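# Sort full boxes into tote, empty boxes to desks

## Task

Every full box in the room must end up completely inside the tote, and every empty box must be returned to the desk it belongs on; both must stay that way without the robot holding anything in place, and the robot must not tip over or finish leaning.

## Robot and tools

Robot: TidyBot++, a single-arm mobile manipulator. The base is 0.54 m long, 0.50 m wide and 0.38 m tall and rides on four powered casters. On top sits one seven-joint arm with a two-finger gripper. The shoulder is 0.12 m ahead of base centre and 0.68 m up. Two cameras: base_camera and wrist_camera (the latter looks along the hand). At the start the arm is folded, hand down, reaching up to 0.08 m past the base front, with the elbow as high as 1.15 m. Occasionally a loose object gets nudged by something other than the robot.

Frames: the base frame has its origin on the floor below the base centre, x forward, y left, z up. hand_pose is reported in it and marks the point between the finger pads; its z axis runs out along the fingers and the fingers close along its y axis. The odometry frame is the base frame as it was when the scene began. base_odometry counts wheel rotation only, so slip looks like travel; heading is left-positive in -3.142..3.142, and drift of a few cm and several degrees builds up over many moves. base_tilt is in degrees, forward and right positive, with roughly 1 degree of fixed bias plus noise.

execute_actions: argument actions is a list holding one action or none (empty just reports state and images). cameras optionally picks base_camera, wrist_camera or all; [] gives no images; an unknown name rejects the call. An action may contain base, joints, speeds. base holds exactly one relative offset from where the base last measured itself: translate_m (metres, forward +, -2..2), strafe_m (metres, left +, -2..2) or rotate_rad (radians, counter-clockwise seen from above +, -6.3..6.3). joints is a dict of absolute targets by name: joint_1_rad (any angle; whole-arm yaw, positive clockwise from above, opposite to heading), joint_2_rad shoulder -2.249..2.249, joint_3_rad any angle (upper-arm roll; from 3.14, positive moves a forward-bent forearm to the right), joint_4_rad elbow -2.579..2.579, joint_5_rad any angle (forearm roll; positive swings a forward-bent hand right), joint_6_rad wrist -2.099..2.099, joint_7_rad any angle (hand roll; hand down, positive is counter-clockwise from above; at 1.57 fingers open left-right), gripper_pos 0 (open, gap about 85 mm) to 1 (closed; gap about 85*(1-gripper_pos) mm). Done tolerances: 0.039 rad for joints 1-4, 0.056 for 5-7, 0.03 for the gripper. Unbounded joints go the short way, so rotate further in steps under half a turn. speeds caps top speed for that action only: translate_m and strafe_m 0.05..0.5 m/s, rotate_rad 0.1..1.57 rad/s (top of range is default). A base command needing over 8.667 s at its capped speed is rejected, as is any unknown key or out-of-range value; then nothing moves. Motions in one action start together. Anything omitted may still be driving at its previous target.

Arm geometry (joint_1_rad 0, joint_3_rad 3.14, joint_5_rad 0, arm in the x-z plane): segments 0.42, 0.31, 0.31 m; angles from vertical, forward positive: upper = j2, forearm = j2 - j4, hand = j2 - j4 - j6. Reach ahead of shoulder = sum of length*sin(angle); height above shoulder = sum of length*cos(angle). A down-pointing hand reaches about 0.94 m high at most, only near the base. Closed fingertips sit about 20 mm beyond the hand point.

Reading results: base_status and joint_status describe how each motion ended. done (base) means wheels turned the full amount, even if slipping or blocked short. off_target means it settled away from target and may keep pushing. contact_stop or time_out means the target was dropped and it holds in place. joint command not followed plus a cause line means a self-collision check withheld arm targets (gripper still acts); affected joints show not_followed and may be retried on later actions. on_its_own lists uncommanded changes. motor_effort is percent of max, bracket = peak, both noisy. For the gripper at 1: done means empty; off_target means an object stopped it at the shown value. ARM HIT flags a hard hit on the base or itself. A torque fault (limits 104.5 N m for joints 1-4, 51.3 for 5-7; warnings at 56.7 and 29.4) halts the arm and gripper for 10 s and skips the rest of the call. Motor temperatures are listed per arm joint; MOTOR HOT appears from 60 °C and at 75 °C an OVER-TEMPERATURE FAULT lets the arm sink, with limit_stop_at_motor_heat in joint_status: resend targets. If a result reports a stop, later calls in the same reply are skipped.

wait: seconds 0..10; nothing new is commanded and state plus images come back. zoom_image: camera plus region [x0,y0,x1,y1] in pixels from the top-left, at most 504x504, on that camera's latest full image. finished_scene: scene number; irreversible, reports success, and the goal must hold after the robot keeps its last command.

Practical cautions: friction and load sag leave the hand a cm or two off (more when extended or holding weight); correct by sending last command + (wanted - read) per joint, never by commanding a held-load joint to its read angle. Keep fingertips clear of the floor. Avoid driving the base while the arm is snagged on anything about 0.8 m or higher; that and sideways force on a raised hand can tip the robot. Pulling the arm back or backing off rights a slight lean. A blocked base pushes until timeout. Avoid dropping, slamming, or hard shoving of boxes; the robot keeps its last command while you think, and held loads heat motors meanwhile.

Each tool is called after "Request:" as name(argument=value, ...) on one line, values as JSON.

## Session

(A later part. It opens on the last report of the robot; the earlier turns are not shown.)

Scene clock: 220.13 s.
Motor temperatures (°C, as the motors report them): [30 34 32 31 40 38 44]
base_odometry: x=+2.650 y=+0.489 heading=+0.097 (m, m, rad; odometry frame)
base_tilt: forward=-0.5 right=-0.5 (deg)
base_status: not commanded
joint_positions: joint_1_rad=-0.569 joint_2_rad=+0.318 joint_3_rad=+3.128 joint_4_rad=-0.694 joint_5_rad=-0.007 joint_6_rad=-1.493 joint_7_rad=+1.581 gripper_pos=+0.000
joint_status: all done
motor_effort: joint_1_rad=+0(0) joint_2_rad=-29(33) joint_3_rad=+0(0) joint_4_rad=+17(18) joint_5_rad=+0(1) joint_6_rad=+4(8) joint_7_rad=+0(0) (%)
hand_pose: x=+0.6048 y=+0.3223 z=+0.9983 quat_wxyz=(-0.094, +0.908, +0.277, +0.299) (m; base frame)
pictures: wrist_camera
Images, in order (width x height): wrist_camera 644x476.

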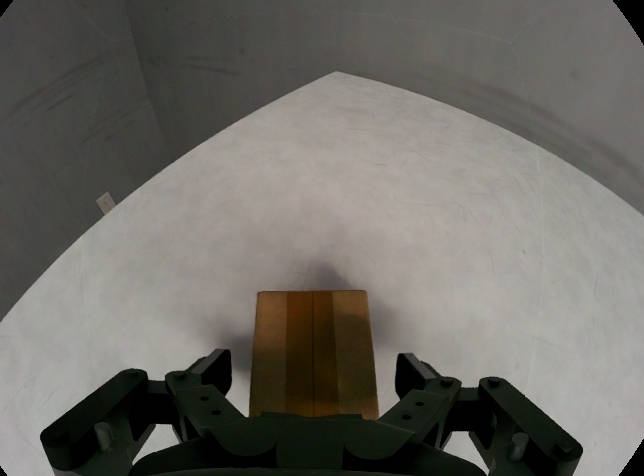

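Request:
execute_actions(actions=[{"joints":{"gripper_pos":1.0}}], cameras=[])

Request:
execute_actions(actions=[{"joints":{"joint_2_rad":0.17}}], cameras=["wrist_camera"])

Scene clock: 221.77 s.
Motor temperatures (°C, as the motors report them): [30 34 32 31 40 38 44]
base_odometry: x=+2.650 y=+0.489 heading=+0.097 (m, m, rad; odometry frame)
base_tilt: forward=-0.5 right=-0.4 (deg)
base_status: not commanded
joint_positions: joint_1_rad=-0.569 joint_2_rad=+0.316 joint_3_rad=+3.128 joint_4_rad=-0.692 joint_5_rad=-0.007 joint_6_rad=-1.495 joint_7_rad=+1.581 gripper_pos=+0.360
joint_status: gripper_pos off_target (ended at +0.360, target +1.000)
motor_effort: joint_1_rad=+2(1) joint_2_rad=-30(31) joint_3_rad=+0(1) joint_4_rad=+17(18) joint_5_rad=+0(0) joint_6_rad=+6(6) joint_7_rad=+0(0) (%)
hand_pose: x=+0.6041 y=+0.3218 z=+0.9993 quat_wxyz=(-0.094, +0.908, +0.277, +0.299) (m; base frame)
pictures: none
No camera images: the call's "cameras" was empty. Leave "cameras" out to get every camera's image.

Scene clock: 223.20 s.
Motor temperatures (°C, as the motors report them): [30 34 32 31 40 38 44]
base_odometry: x=+2.650 y=+0.489 heading=+0.097 (m, m, rad; odometry frame)
base_tilt: forward=-0.6 right=-0.4 (deg)
base_status: not commanded
joint_positions: joint_1_rad=-0.569 joint_2_rad=+0.179 joint_3_rad=+3.128 joint_4_rad=-0.692 joint_5_rad=-0.007 joint_6_rad=-1.502 joint_7_rad=+1.581 gripper_pos=+0.360
joint_status: all done
motor_effort: joint_1_rad=+0(0) joint_2_rad=-26(36) joint_3_rad=+0(0) joint_4_rad=+18(21) joint_5_rad=-1(0) joint_6_rad=+8(8) joint_7_rad=+0(0) (%)
hand_pose: x=+0.5617 y=+0.2947 z=+1.0744 quat_wxyz=(-0.110, +0.887, +0.271, +0.358) (m; base frame)
pictures: wrist_camera
Images, in order (width x height): wrist_camera 644x476.

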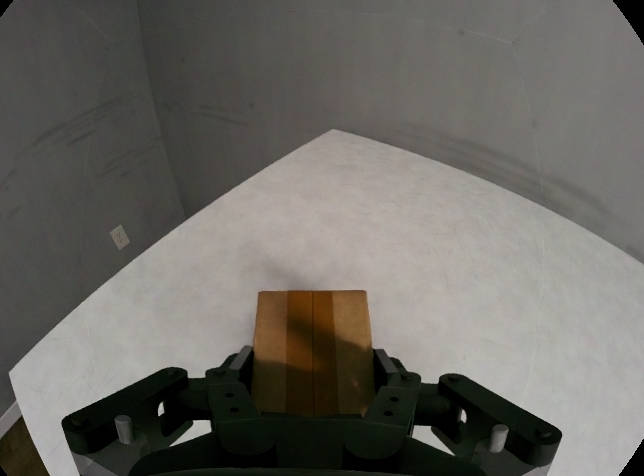

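Request:
execute_actions(actions=[{"base":{"strafe_m":0.81},"joints":{"joint_6_rad":0.2}}], cameras=[])

Request:
execute_actions(actions=[{"joints":{"joint_1_rad":-0.755,"joint_2_rad":1.385,"joint_4_rad":-1.895,"joint_6_rad":0.815}}])

Scene clock: 230.90 s.
Motor temperatures (°C, as the motors report them): [30 34 32 31 40 38 44]
base_odometry: x=+2.572 y=+1.295 heading=+0.097 (m, m, rad; odometry frame)
base_tilt: forward=-0.5 right=-0.5 (deg)
base_status: done
joint_positions: joint_1_rad=-0.564 joint_2_rad=+0.188 joint_3_rad=+3.128 joint_4_rad=-0.690 joint_5_rad=-0.007 joint_6_rad=+0.167 joint_7_rad=+1.581 gripper_pos=+0.360
joint_status: all done
motor_effort: joint_1_rad=+1(2) joint_2_rad=-25(31) joint_3_rad=-1(2) joint_4_rad=+17(21) joint_5_rad=-1(2) joint_6_rad=+7(11) joint_7_rad=+0(0) (%)
hand_pose: x=+0.5583 y=+0.2852 z=+1.5317 quat_wxyz=(-0.266, +0.334, +0.098, +0.899) (m; base frame)
pictures: none
No camera images: the call's "cameras" was empty. Leave "cameras" out to get every camera's image.

Scene clock: 233.50 s.
Motor temperatures (°C, as the motors report them): [30 34 32 31 40 38 44]
base_odometry: x=+2.572 y=+1.295 heading=+0.097 (m, m, rad; odometry frame)
base_tilt: forward=-0.5 right=-0.5 (deg)
base_status: not commanded
joint_positions: joint_1_rad=-0.742 joint_2_rad=+1.392 joint_3_rad=+3.128 joint_4_rad=-1.877 joint_5_rad=-0.007 joint_6_rad=+0.762 joint_7_rad=+1.581 gripper_pos=+0.360
joint_status: all done
motor_effort: joint_1_rad=+0(2) joint_2_rad=-40(61) joint_3_rad=-1(1) joint_4_rad=+2(18) joint_5_rad=-1(1) joint_6_rad=+7(13) joint_7_rad=+0(1) (%)
hand_pose: x=+0.5255 y=+0.3835 z=+0.1947 quat_wxyz=(-0.117, +0.885, +0.345, +0.290) (m; base frame)
pictures: base_camera, wrist_camera
Images, in order (width x height): base_camera 644x364, wrist_camera 644x476.

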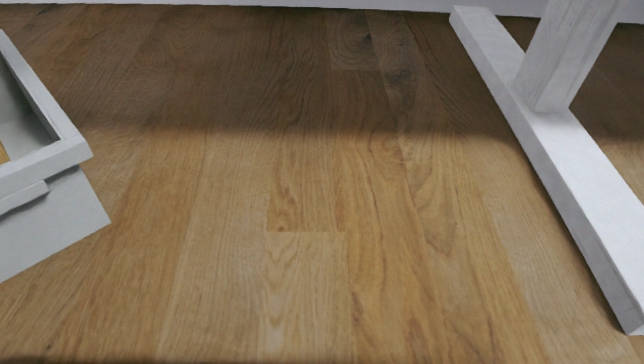

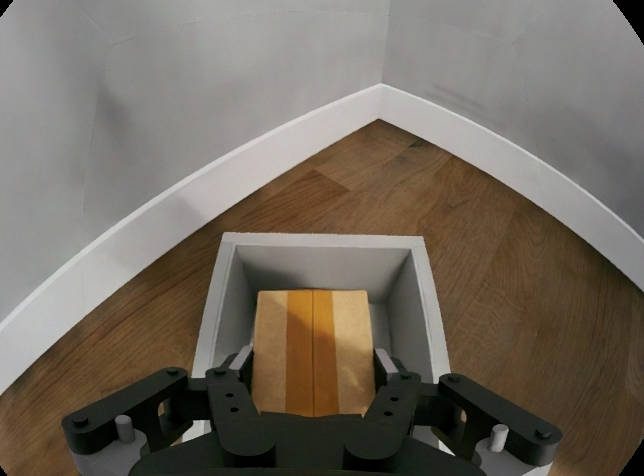

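Request:
execute_actions(actions=[{"joints":{"joint_1_rad":-0.716,"joint_2_rad":1.667,"joint_4_rad":-1.597}}], cameras=["wrist_camera"])

Scene clock: 236.80 s.
Motor temperatures (°C, as the motors report them): [30 34 32 31 40 38 44]
base_odometry: x=+2.572 y=+1.295 heading=+0.097 (m, m, rad; odometry frame)
base_tilt: forward=-0.5 right=-0.5 (deg)
base_status: not commanded
joint_positions: joint_1_rad=-0.730 joint_2_rad=+1.648 joint_3_rad=+3.128 joint_4_rad=-1.623 joint_5_rad=-0.007 joint_6_rad=+0.796 joint_7_rad=+1.581 gripper_pos=+0.360
joint_status: all done
motor_effort: joint_1_rad=+1(1) joint_2_rad=-34(42) joint_3_rad=+0(1) joint_4_rad=+1(5) joint_5_rad=-1(2) joint_6_rad=+3(7) joint_7_rad=+0(0) (%)
hand_pose: x=+0.5397 y=+0.3863 z=+0.0929 quat_wxyz=(-0.120, +0.883, +0.336, +0.304) (m; base frame)
pictures: wrist_camera
Images, in order (width x height): wrist_camera 644x476.

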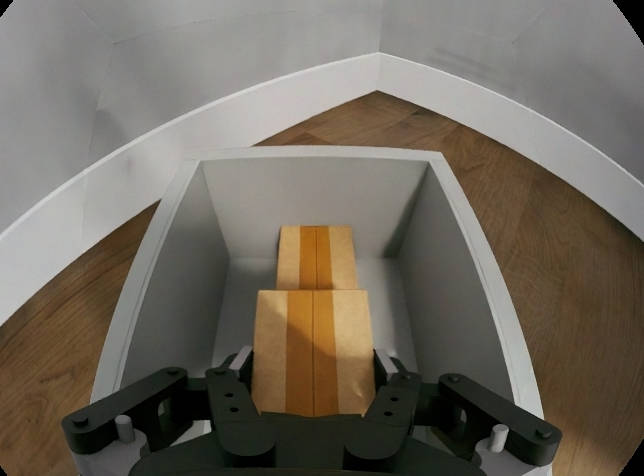

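Request:
execute_actions(actions=[{"joints":{"joint_2_rad":1.58,"joint_4_rad":-1.765}}], cameras=["wrist_camera"])

Scene clock: 239.20 s.
Motor temperatures (°C, as the motors report them): [30 34 32 31 40 38 44]
base_odometry: x=+2.572 y=+1.295 heading=+0.097 (m, m, rad; odometry frame)
base_tilt: forward=-0.5 right=-0.5 (deg)
base_status: not commanded
joint_positions: joint_1_rad=-0.729 joint_2_rad=+1.605 joint_3_rad=+3.128 joint_4_rad=-1.754 joint_5_rad=-0.007 joint_6_rad=+0.796 joint_7_rad=+1.581 gripper_pos=+0.360
joint_status: all done
motor_effort: joint_1_rad=+0(1) joint_2_rad=-38(40) joint_3_rad=-1(1) joint_4_rad=-1(3) joint_5_rad=+0(1) joint_6_rad=+6(7) joint_7_rad=+0(1) (%)
hand_pose: x=+0.5038 y=+0.3537 z=+0.0999 quat_wxyz=(-0.105, +0.896, +0.341, +0.265) (m; base frame)
pictures: wrist_camera
Images, in order (width x height): wrist_camera 644x476.

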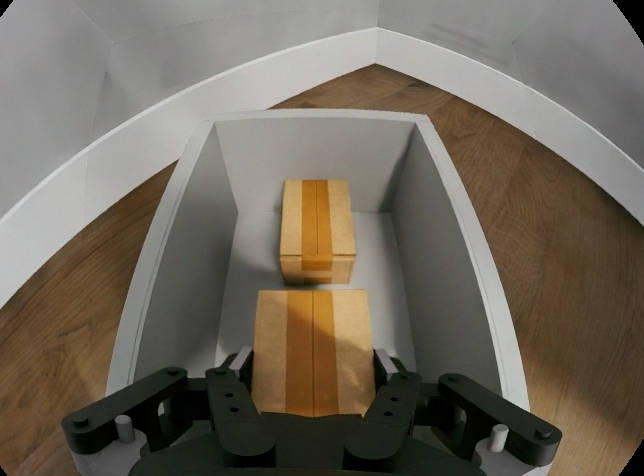

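Request:
execute_actions(actions=[{"joints":{"joint_2_rad":1.685,"joint_4_rad":-1.605}}], cameras=["wrist_camera"])

Scene clock: 242.30 s.
Motor temperatures (°C, as the motors report them): [30 34 32 31 40 38 44]
base_odometry: x=+2.572 y=+1.295 heading=+0.097 (m, m, rad; odometry frame)
base_tilt: forward=-0.5 right=-0.6 (deg)
base_status: not commanded
joint_positions: joint_1_rad=-0.729 joint_2_rad=+1.693 joint_3_rad=+3.128 joint_4_rad=-1.627 joint_5_rad=-0.007 joint_6_rad=+0.796 joint_7_rad=+1.581 gripper_pos=+0.360
joint_status: all done
motor_effort: joint_1_rad=+1(1) joint_2_rad=-39(41) joint_3_rad=+0(1) joint_4_rad=+1(1) joint_5_rad=-1(1) joint_6_rad=+6(7) joint_7_rad=+0(0) (%)
hand_pose: x=+0.5184 y=+0.3664 z=+0.0676 quat_wxyz=(-0.111, +0.891, +0.338, +0.283) (m; base frame)
pictures: wrist_camera
Images, in order (width x height): wrist_camera 644x476.

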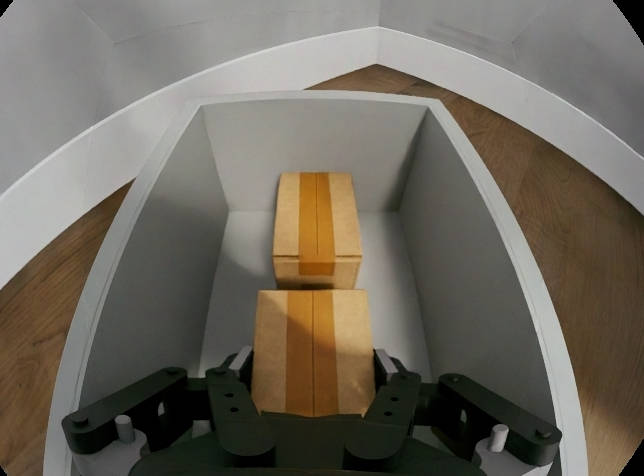

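Request:
execute_actions(actions=[{"joints":{"joint_2_rad":1.728,"joint_4_rad":-1.56}}], cameras=[])

Scene clock: 243.40 s.
Motor temperatures (°C, as the motors report them): [30 34 32 31 40 38 44]
base_odometry: x=+2.572 y=+1.295 heading=+0.097 (m, m, rad; odometry frame)
base_tilt: forward=-0.5 right=-0.5 (deg)
base_status: not commanded
joint_positions: joint_1_rad=-0.729 joint_2_rad=+1.733 joint_3_rad=+3.128 joint_4_rad=-1.579 joint_5_rad=-0.007 joint_6_rad=+0.796 joint_7_rad=+1.581 gripper_pos=+0.360
joint_status: all done
motor_effort: joint_1_rad=+0(0) joint_2_rad=-36(41) joint_3_rad=-1(1) joint_4_rad=+0(2) joint_5_rad=+0(0) joint_6_rad=+5(6) joint_7_rad=+0(0) (%)
hand_pose: x=+0.5199 y=+0.3675 z=+0.0517 quat_wxyz=(-0.112, +0.890, +0.337, +0.286) (m; base frame)
pictures: none
No camera images: the call's "cameras" was empty. Leave "cameras" out to get every camera's image.

Contact. Release and lift out.

Request:
execute_actions(actions=[{"joints":{"gripper_pos":0.15}}], cameras=[])

Request:
execute_actions(actions=[{"joints":{"joint_2_rad":1.42,"joint_4_rad":-1.91}}], cameras=["wrist_camera"])

Scene clock: 245.00 s.
Motor temperatures (°C, as the motors report them): [30 34 32 31 40 38 44]
base_odometry: x=+2.572 y=+1.295 heading=+0.097 (m, m, rad; odometry frame)
base_tilt: forward=-0.6 right=-0.5 (deg)
base_status: not commanded
joint_positions: joint_1_rad=-0.729 joint_2_rad=+1.733 joint_3_rad=+3.128 joint_4_rad=-1.579 joint_5_rad=-0.007 joint_6_rad=+0.796 joint_7_rad=+1.581 gripper_pos=+0.150
joint_status: all done
motor_effort: joint_1_rad=+1(1) joint_2_rad=-37(38) joint_3_rad=-1(1) joint_4_rad=+0(1) joint_5_rad=+0(0) joint_6_rad=+5(6) joint_7_rad=-1(0) (%)
hand_pose: x=+0.5200 y=+0.3676 z=+0.0518 quat_wxyz=(-0.112, +0.890, +0.337, +0.286) (m; base frame)
pictures: none
No camera images: the call's "cameras" was empty. Leave "cameras" out to get every camera's image.

Scene clock: 246.50 s.
Motor temperatures (°C, as the motors report them): [30 34 32 31 40 38 44]
base_odometry: x=+2.572 y=+1.295 heading=+0.097 (m, m, rad; odometry frame)
base_tilt: forward=-0.5 right=-0.5 (deg)
base_status: not commanded
joint_positions: joint_1_rad=-0.729 joint_2_rad=+1.423 joint_3_rad=+3.128 joint_4_rad=-1.888 joint_5_rad=-0.007 joint_6_rad=+0.796 joint_7_rad=+1.581 gripper_pos=+0.150
joint_status: all done
motor_effort: joint_1_rad=+0(0) joint_2_rad=-36(39) joint_3_rad=-1(1) joint_4_rad=+0(1) joint_5_rad=+0(1) joint_6_rad=+5(5) joint_7_rad=-1(0) (%)
hand_pose: x=+0.5209 y=+0.3691 z=+0.1818 quat_wxyz=(-0.113, +0.889, +0.339, +0.287) (m; base frame)
pictures: wrist_camera
Images, in order (width x height): wrist_camera 644x476.

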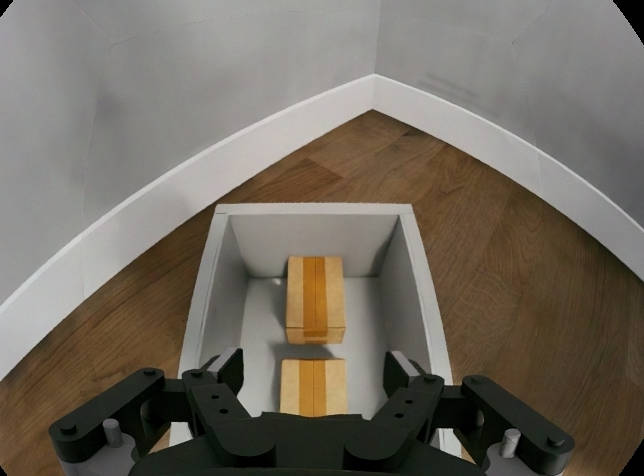

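Request:
execute_actions(actions=[{"joints":{"joint_2_rad":0.17,"joint_4_rad":-0.895,"joint_6_rad":-1.0,"gripper_pos":0.0}}], cameras=[])

Request:
execute_actions(actions=[{"base":{"strafe_m":-1.288},"joints":{"joint_1_rad":-0.385}}])

Scene clock: 251.00 s.
Motor temperatures (°C, as the motors report them): [30 34 32 31 40 38 44]
base_odometry: x=+2.572 y=+1.295 heading=+0.097 (m, m, rad; odometry frame)
base_tilt: forward=-0.5 right=-0.5 (deg)
base_status: not commanded
joint_positions: joint_1_rad=-0.729 joint_2_rad=+0.166 joint_3_rad=+3.128 joint_4_rad=-0.909 joint_5_rad=-0.007 joint_6_rad=-0.959 joint_7_rad=+1.581 gripper_pos=+0.000
joint_status: all done
motor_effort: joint_1_rad=+0(2) joint_2_rad=-25(46) joint_3_rad=+0(1) joint_4_rad=+18(19) joint_5_rad=-1(1) joint_6_rad=+8(8) joint_7_rad=-1(0) (%)
hand_pose: x=+0.5776 y=+0.4239 z=+1.1070 quat_wxyz=(-0.193, +0.791, +0.312, +0.489) (m; base frame)
pictures: none
No camera images: the call's "cameras" was empty. Leave "cameras" out to get every camera's image.

Scene clock: 255.10 s.
Motor temperatures (°C, as the motors report them): [30 34 32 31 40 38 44]
base_odometry: x=+2.696 y=+0.013 heading=+0.097 (m, m, rad; odometry frame)
base_tilt: forward=-0.5 right=-0.5 (deg)
base_status: done
joint_positions: joint_1_rad=-0.388 joint_2_rad=+0.170 joint_3_rad=+3.126 joint_4_rad=-0.909 joint_5_rad=-0.007 joint_6_rad=-0.960 joint_7_rad=+1.581 gripper_pos=+0.000
joint_status: all done
motor_effort: joint_1_rad=+0(3) joint_2_rad=-26(28) joint_3_rad=-1(3) joint_4_rad=+19(20) joint_5_rad=-1(2) joint_6_rad=+7(7) joint_7_rad=+0(0) (%)
hand_pose: x=+0.6938 y=+0.2477 z=+1.1045 quat_wxyz=(-0.107, +0.834, +0.174, +0.513) (m; base frame)
pictures: base_camera, wrist_camera
Images, in order (width x height): base_camera 644x364, wrist_camera 644x476.

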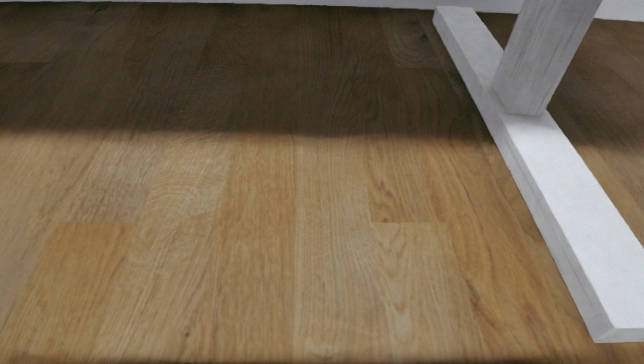

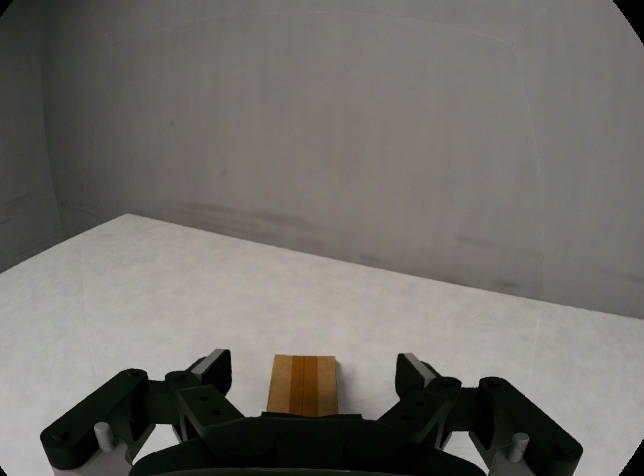

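Request:
execute_actions(actions=[{"joints":{"joint_1_rad":-0.413,"joint_2_rad":0.325}}], cameras=["wrist_camera"])

Scene clock: 257.50 s.
Motor temperatures (°C, as the motors report them): [30 34 32 31 40 38 44]
base_odometry: x=+2.696 y=+0.013 heading=+0.097 (m, m, rad; odometry frame)
base_tilt: forward=-0.5 right=-0.4 (deg)
base_status: not commanded
joint_positions: joint_1_rad=-0.402 joint_2_rad=+0.330 joint_3_rad=+3.126 joint_4_rad=-0.907 joint_5_rad=-0.007 joint_6_rad=-0.960 joint_7_rad=+1.581 gripper_pos=+0.000
joint_status: all done
motor_effort: joint_1_rad=-1(1) joint_2_rad=-32(37) joint_3_rad=+0(1) joint_4_rad=+19(21) joint_5_rad=-1(1) joint_6_rad=+7(7) joint_7_rad=+0(0) (%)
hand_pose: x=+0.7450 y=+0.2790 z=+1.0004 quat_wxyz=(-0.098, +0.871, +0.187, +0.444) (m; base frame)
pictures: wrist_camera
Images, in order (width x height): wrist_camera 644x476.

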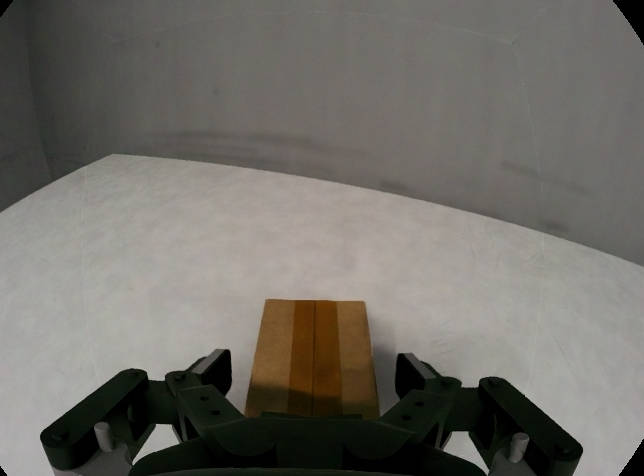

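Request:
execute_actions(actions=[{"joints":{"gripper_pos":1.0}}], cameras=[])

Request:
execute_actions(actions=[{"joints":{"joint_2_rad":0.19}}], cameras=["wrist_camera"])

Scene clock: 259.40 s.
Motor temperatures (°C, as the motors report them): [30 34 32 31 40 38 44]
base_odometry: x=+2.696 y=+0.013 heading=+0.097 (m, m, rad; odometry frame)
base_tilt: forward=-0.5 right=-0.5 (deg)
base_status: not commanded
joint_positions: joint_1_rad=-0.402 joint_2_rad=+0.329 joint_3_rad=+3.126 joint_4_rad=-0.907 joint_5_rad=-0.007 joint_6_rad=-0.960 joint_7_rad=+1.581 gripper_pos=+0.357
joint_status: gripper_pos off_target (ended at +0.357, target +1.000)
motor_effort: joint_1_rad=+0(1) joint_2_rad=-32(33) joint_3_rad=-1(0) joint_4_rad=+19(20) joint_5_rad=+0(0) joint_6_rad=+6(7) joint_7_rad=+0(0) (%)
hand_pose: x=+0.7447 y=+0.2789 z=+1.0008 quat_wxyz=(-0.098, +0.871, +0.187, +0.444) (m; base frame)
pictures: none
No camera images: the call's "cameras" was empty. Leave "cameras" out to get every camera's image.

Scene clock: 260.83 s.
Motor temperatures (°C, as the motors report them): [30 34 32 31 40 38 44]
base_odometry: x=+2.696 y=+0.013 heading=+0.097 (m, m, rad; odometry frame)
base_tilt: forward=-0.4 right=-0.4 (deg)
base_status: not commanded
joint_positions: joint_1_rad=-0.402 joint_2_rad=+0.211 joint_3_rad=+3.126 joint_4_rad=-0.914 joint_5_rad=-0.007 joint_6_rad=-0.982 joint_7_rad=+1.581 gripper_pos=+0.357
joint_status: all done
motor_effort: joint_1_rad=+1(0) joint_2_rad=-32(41) joint_3_rad=+0(0) joint_4_rad=+23(25) joint_5_rad=-1(1) joint_6_rad=+10(10) joint_7_rad=+0(0) (%)
hand_pose: x=+0.7023 y=+0.2609 z=+1.0698 quat_wxyz=(-0.105, +0.850, +0.183, +0.483) (m; base frame)
pictures: wrist_camera
Images, in order (width x height): wrist_camera 644x476.

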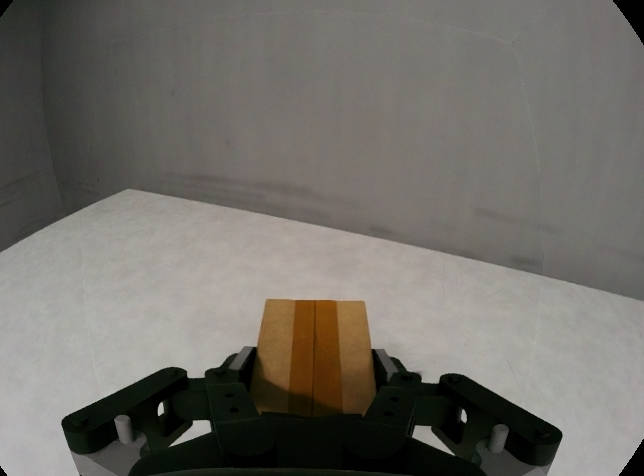

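Request:
execute_actions(actions=[{"base":{"strafe_m":1.28},"joints":{"joint_1_rad":-0.57,"joint_2_rad":0.1,"joint_4_rad":-1.2,"joint_6_rad":0.6}}], cameras=["base_camera"])

Request:
execute_actions(actions=[{"joints":{"joint_1_rad":-0.748,"joint_2_rad":1.525,"joint_4_rad":-1.805,"joint_6_rad":1.165}}])

Scene clock: 268.00 s.
Motor temperatures (°C, as the motors report them): [30 34 32 31 40 38 44]
base_odometry: x=+2.573 y=+1.287 heading=+0.096 (m, m, rad; odometry frame)
base_tilt: forward=-0.5 right=-0.5 (deg)
base_status: done
joint_positions: joint_1_rad=-0.569 joint_2_rad=+0.124 joint_3_rad=+3.126 joint_4_rad=-1.202 joint_5_rad=-0.007 joint_6_rad=+0.557 joint_7_rad=+1.581 gripper_pos=+0.357
joint_status: all done
motor_effort: joint_1_rad=+1(3) joint_2_rad=-28(36) joint_3_rad=+0(3) joint_4_rad=+23(25) joint_5_rad=-1(2) joint_6_rad=+8(13) joint_7_rad=+0(0) (%)
hand_pose: x=+0.5979 y=+0.3154 z=+1.3993 quat_wxyz=(-0.265, +0.360, +0.106, +0.888) (m; base frame)
pictures: base_camera
Images, in order (width x height): base_camera 644x364.

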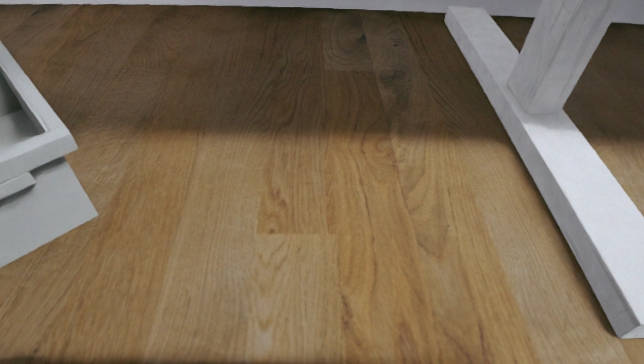

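Scene clock: 270.83 s.
Motor temperatures (°C, as the motors report them): [30 34 32 31 40 38 44]
base_odometry: x=+2.573 y=+1.287 heading=+0.096 (m, m, rad; odometry frame)
base_tilt: forward=-0.5 right=-0.5 (deg)
base_status: not commanded
joint_positions: joint_1_rad=-0.736 joint_2_rad=+1.544 joint_3_rad=+3.126 joint_4_rad=-1.792 joint_5_rad=-0.007 joint_6_rad=+1.103 joint_7_rad=+1.581 gripper_pos=+0.357
joint_status: joint_6_rad off_target (ended at +1.103, target +1.165); the others done
motor_effort: joint_1_rad=+0(1) joint_2_rad=-42(58) joint_3_rad=-1(1) joint_4_rad=+2(23) joint_5_rad=-1(1) joint_6_rad=+9(14) joint_7_rad=+0(0) (%)
hand_pose: x=+0.5631 y=+0.4118 z=+0.1936 quat_wxyz=(-0.161, +0.839, +0.321, +0.409) (m; base frame)
pictures: base_camera, wrist_camera
Images, in order (width x height): base_camera 644x364, wrist_camera 644x476.

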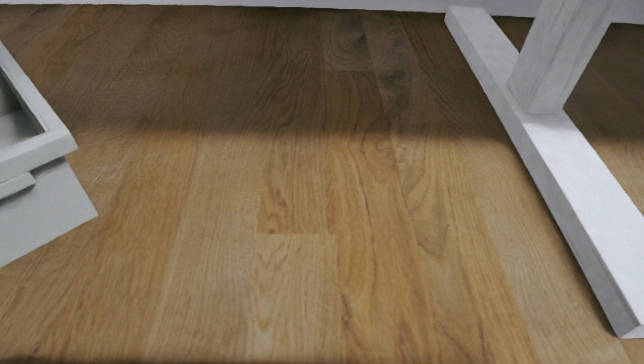

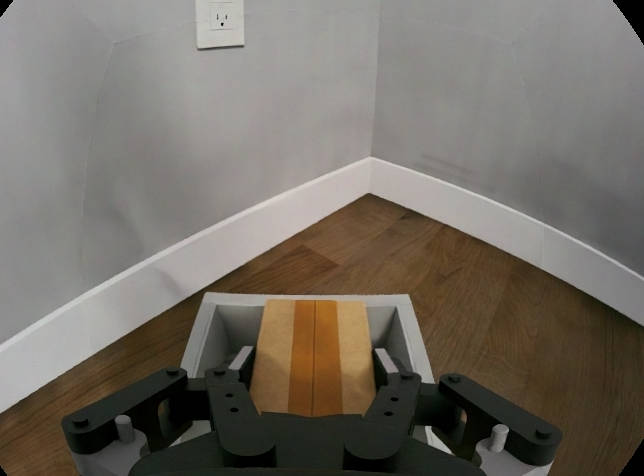

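Request:
execute_actions(actions=[{"joints":{"joint_1_rad":-0.758,"joint_2_rad":1.72,"joint_4_rad":-1.445,"joint_6_rad":0.987}}], cameras=["wrist_camera"])

Scene clock: 276.27 s.
Motor temperatures (°C, as the motors report them): [30 34 32 31 40 38 44]
base_odometry: x=+2.573 y=+1.287 heading=+0.096 (m, m, rad; odometry frame)
base_tilt: forward=-0.5 right=-0.4 (deg)
base_status: not commanded
joint_positions: joint_1_rad=-0.745 joint_2_rad=+1.740 joint_3_rad=+3.126 joint_4_rad=-1.477 joint_5_rad=-0.007 joint_6_rad=+1.006 joint_7_rad=+1.581 gripper_pos=+0.357
joint_status: all done
motor_effort: joint_1_rad=+1(1) joint_2_rad=-44(44) joint_3_rad=-1(2) joint_4_rad=+4(5) joint_5_rad=+0(0) joint_6_rad=+10(10) joint_7_rad=+0(0) (%)
hand_pose: x=+0.5856 y=+0.4393 z=+0.1118 quat_wxyz=(-0.165, +0.834, +0.322, +0.417) (m; base frame)
pictures: wrist_camera
Images, in order (width x height): wrist_camera 644x476.

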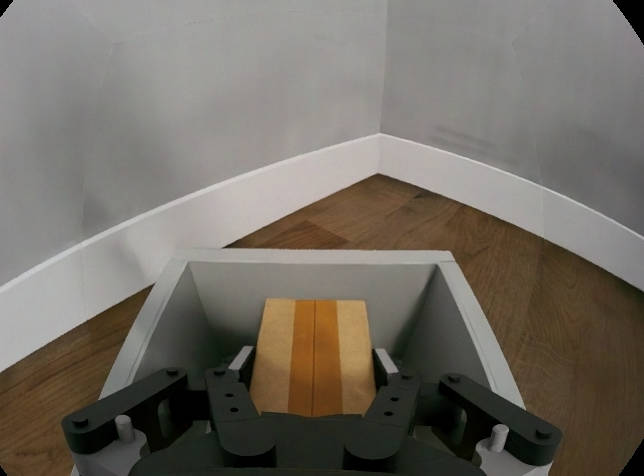

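Request:
execute_actions(actions=[{"joints":{"joint_2_rad":1.765,"joint_4_rad":-1.40}}], cameras=[])

Scene clock: 277.37 s.
Motor temperatures (°C, as the motors report them): [30 34 32 31 40 38 44]
base_odometry: x=+2.573 y=+1.287 heading=+0.096 (m, m, rad; odometry frame)
base_tilt: forward=-0.5 right=-0.4 (deg)
base_status: not commanded
joint_positions: joint_1_rad=-0.746 joint_2_rad=+1.771 joint_3_rad=+3.126 joint_4_rad=-1.425 joint_5_rad=-0.007 joint_6_rad=+1.006 joint_7_rad=+1.581 gripper_pos=+0.357
joint_status: all done
motor_effort: joint_1_rad=+1(0) joint_2_rad=-43(45) joint_3_rad=-1(1) joint_4_rad=+5(6) joint_5_rad=+0(0) joint_6_rad=+9(10) joint_7_rad=+0(0) (%)
hand_pose: x=+0.5911 y=+0.4447 z=+0.1035 quat_wxyz=(-0.169, +0.829, +0.320, +0.426) (m; base frame)
pictures: none
No camera images: the call's "cameras" was empty. Leave "cameras" out to get every camera's image.

Request:
execute_actions(actions=[{"joints":{"joint_2_rad":1.785}}], cameras=["wrist_camera"])

Scene clock: 278.30 s.
Motor temperatures (°C, as the motors report them): [30 34 32 31 40 38 44]
base_odometry: x=+2.573 y=+1.287 heading=+0.096 (m, m, rad; odometry frame)
base_tilt: forward=-0.5 right=-0.5 (deg)
base_status: not commanded
joint_positions: joint_1_rad=-0.746 joint_2_rad=+1.772 joint_3_rad=+3.126 joint_4_rad=-1.424 joint_5_rad=-0.007 joint_6_rad=+1.006 joint_7_rad=+1.581 gripper_pos=+0.357
joint_status: all done
motor_effort: joint_1_rad=+0(0) joint_2_rad=-38(43) joint_3_rad=-1(1) joint_4_rad=+5(5) joint_5_rad=-1(0) joint_6_rad=+6(8) joint_7_rad=+0(0) (%)
hand_pose: x=+0.5911 y=+0.4447 z=+0.1032 quat_wxyz=(-0.169, +0.829, +0.320, +0.426) (m; base frame)
pictures: wrist_camera
Images, in order (width x height): wrist_camera 644x476.

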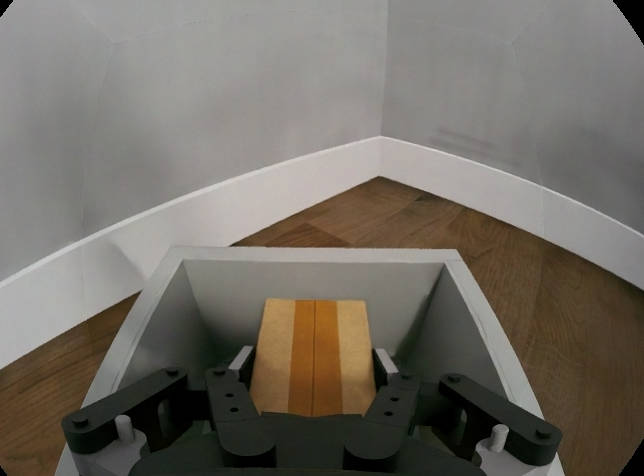

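Request:
execute_actions(actions=[{"joints":{"gripper_pos":0.15,"joint_2_rad":1.77}}], cameras=["wrist_camera"])

Request:
execute_actions(actions=[{"joints":{"joint_2_rad":1.42,"joint_4_rad":-1.9,"joint_6_rad":0.85}}])

Scene clock: 280.20 s.
Motor temperatures (°C, as the motors report them): [30 34 32 31 40 38 44]
base_odometry: x=+2.573 y=+1.287 heading=+0.096 (m, m, rad; odometry frame)
base_tilt: forward=-0.5 right=-0.5 (deg)
base_status: not commanded
joint_positions: joint_1_rad=-0.746 joint_2_rad=+1.772 joint_3_rad=+3.126 joint_4_rad=-1.419 joint_5_rad=-0.007 joint_6_rad=+1.006 joint_7_rad=+1.581 gripper_pos=+0.150
joint_status: all done
motor_effort: joint_1_rad=+1(0) joint_2_rad=-40(41) joint_3_rad=-1(1) joint_4_rad=+3(5) joint_5_rad=-1(1) joint_6_rad=+6(8) joint_7_rad=+0(1) (%)
hand_pose: x=+0.5927 y=+0.4463 z=+0.1043 quat_wxyz=(-0.170, +0.828, +0.320, +0.428) (m; base frame)
pictures: wrist_camera
Images, in order (width x height): wrist_camera 644x476.

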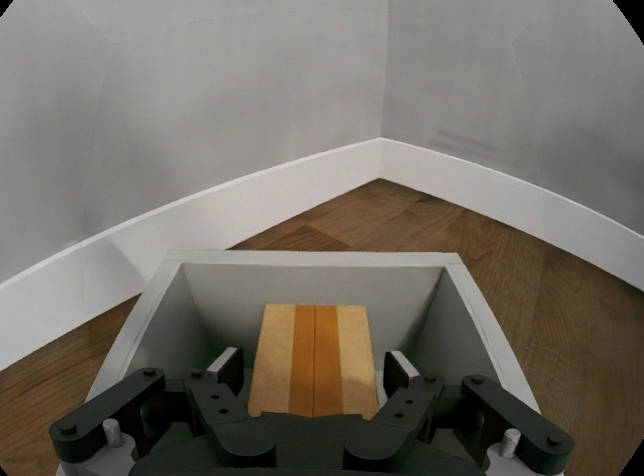

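Scene clock: 281.90 s.
Motor temperatures (°C, as the motors report them): [30 34 32 31 40 38 44]
base_odometry: x=+2.573 y=+1.287 heading=+0.096 (m, m, rad; odometry frame)
base_tilt: forward=-0.5 right=-0.5 (deg)
base_status: not commanded
joint_positions: joint_1_rad=-0.746 joint_2_rad=+1.429 joint_3_rad=+3.126 joint_4_rad=-1.879 joint_5_rad=-0.007 joint_6_rad=+0.891 joint_7_rad=+1.581 gripper_pos=+0.150
joint_status: all done
motor_effort: joint_1_rad=+0(0) joint_2_rad=-37(40) joint_3_rad=-1(1) joint_4_rad=+0(4) joint_5_rad=-1(0) joint_6_rad=+5(8) joint_7_rad=+0(0) (%)
hand_pose: x=+0.5324 y=+0.3935 z=+0.1983 quat_wxyz=(-0.133, +0.871, +0.340, +0.329) (m; base frame)
pictures: base_camera, wrist_camera
Images, in order (width x height): base_camera 644x364, wrist_camera 644x476.

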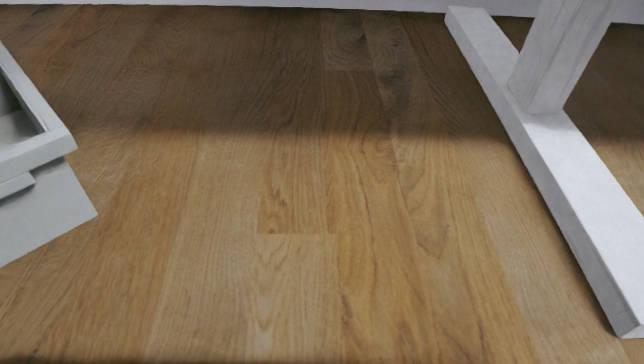

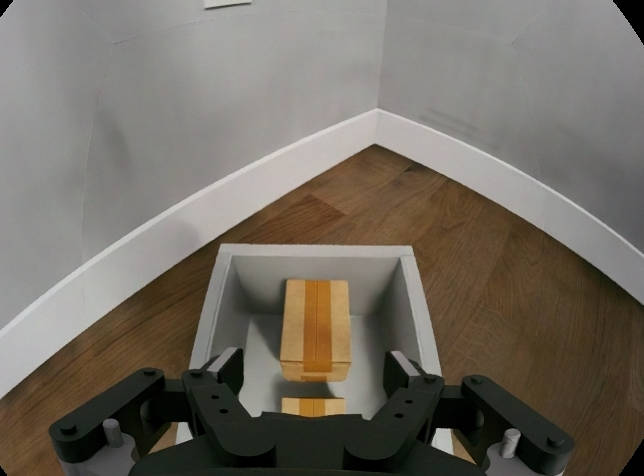

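Request:
finished_scene(scene=1)

The scene is finished: the task was done.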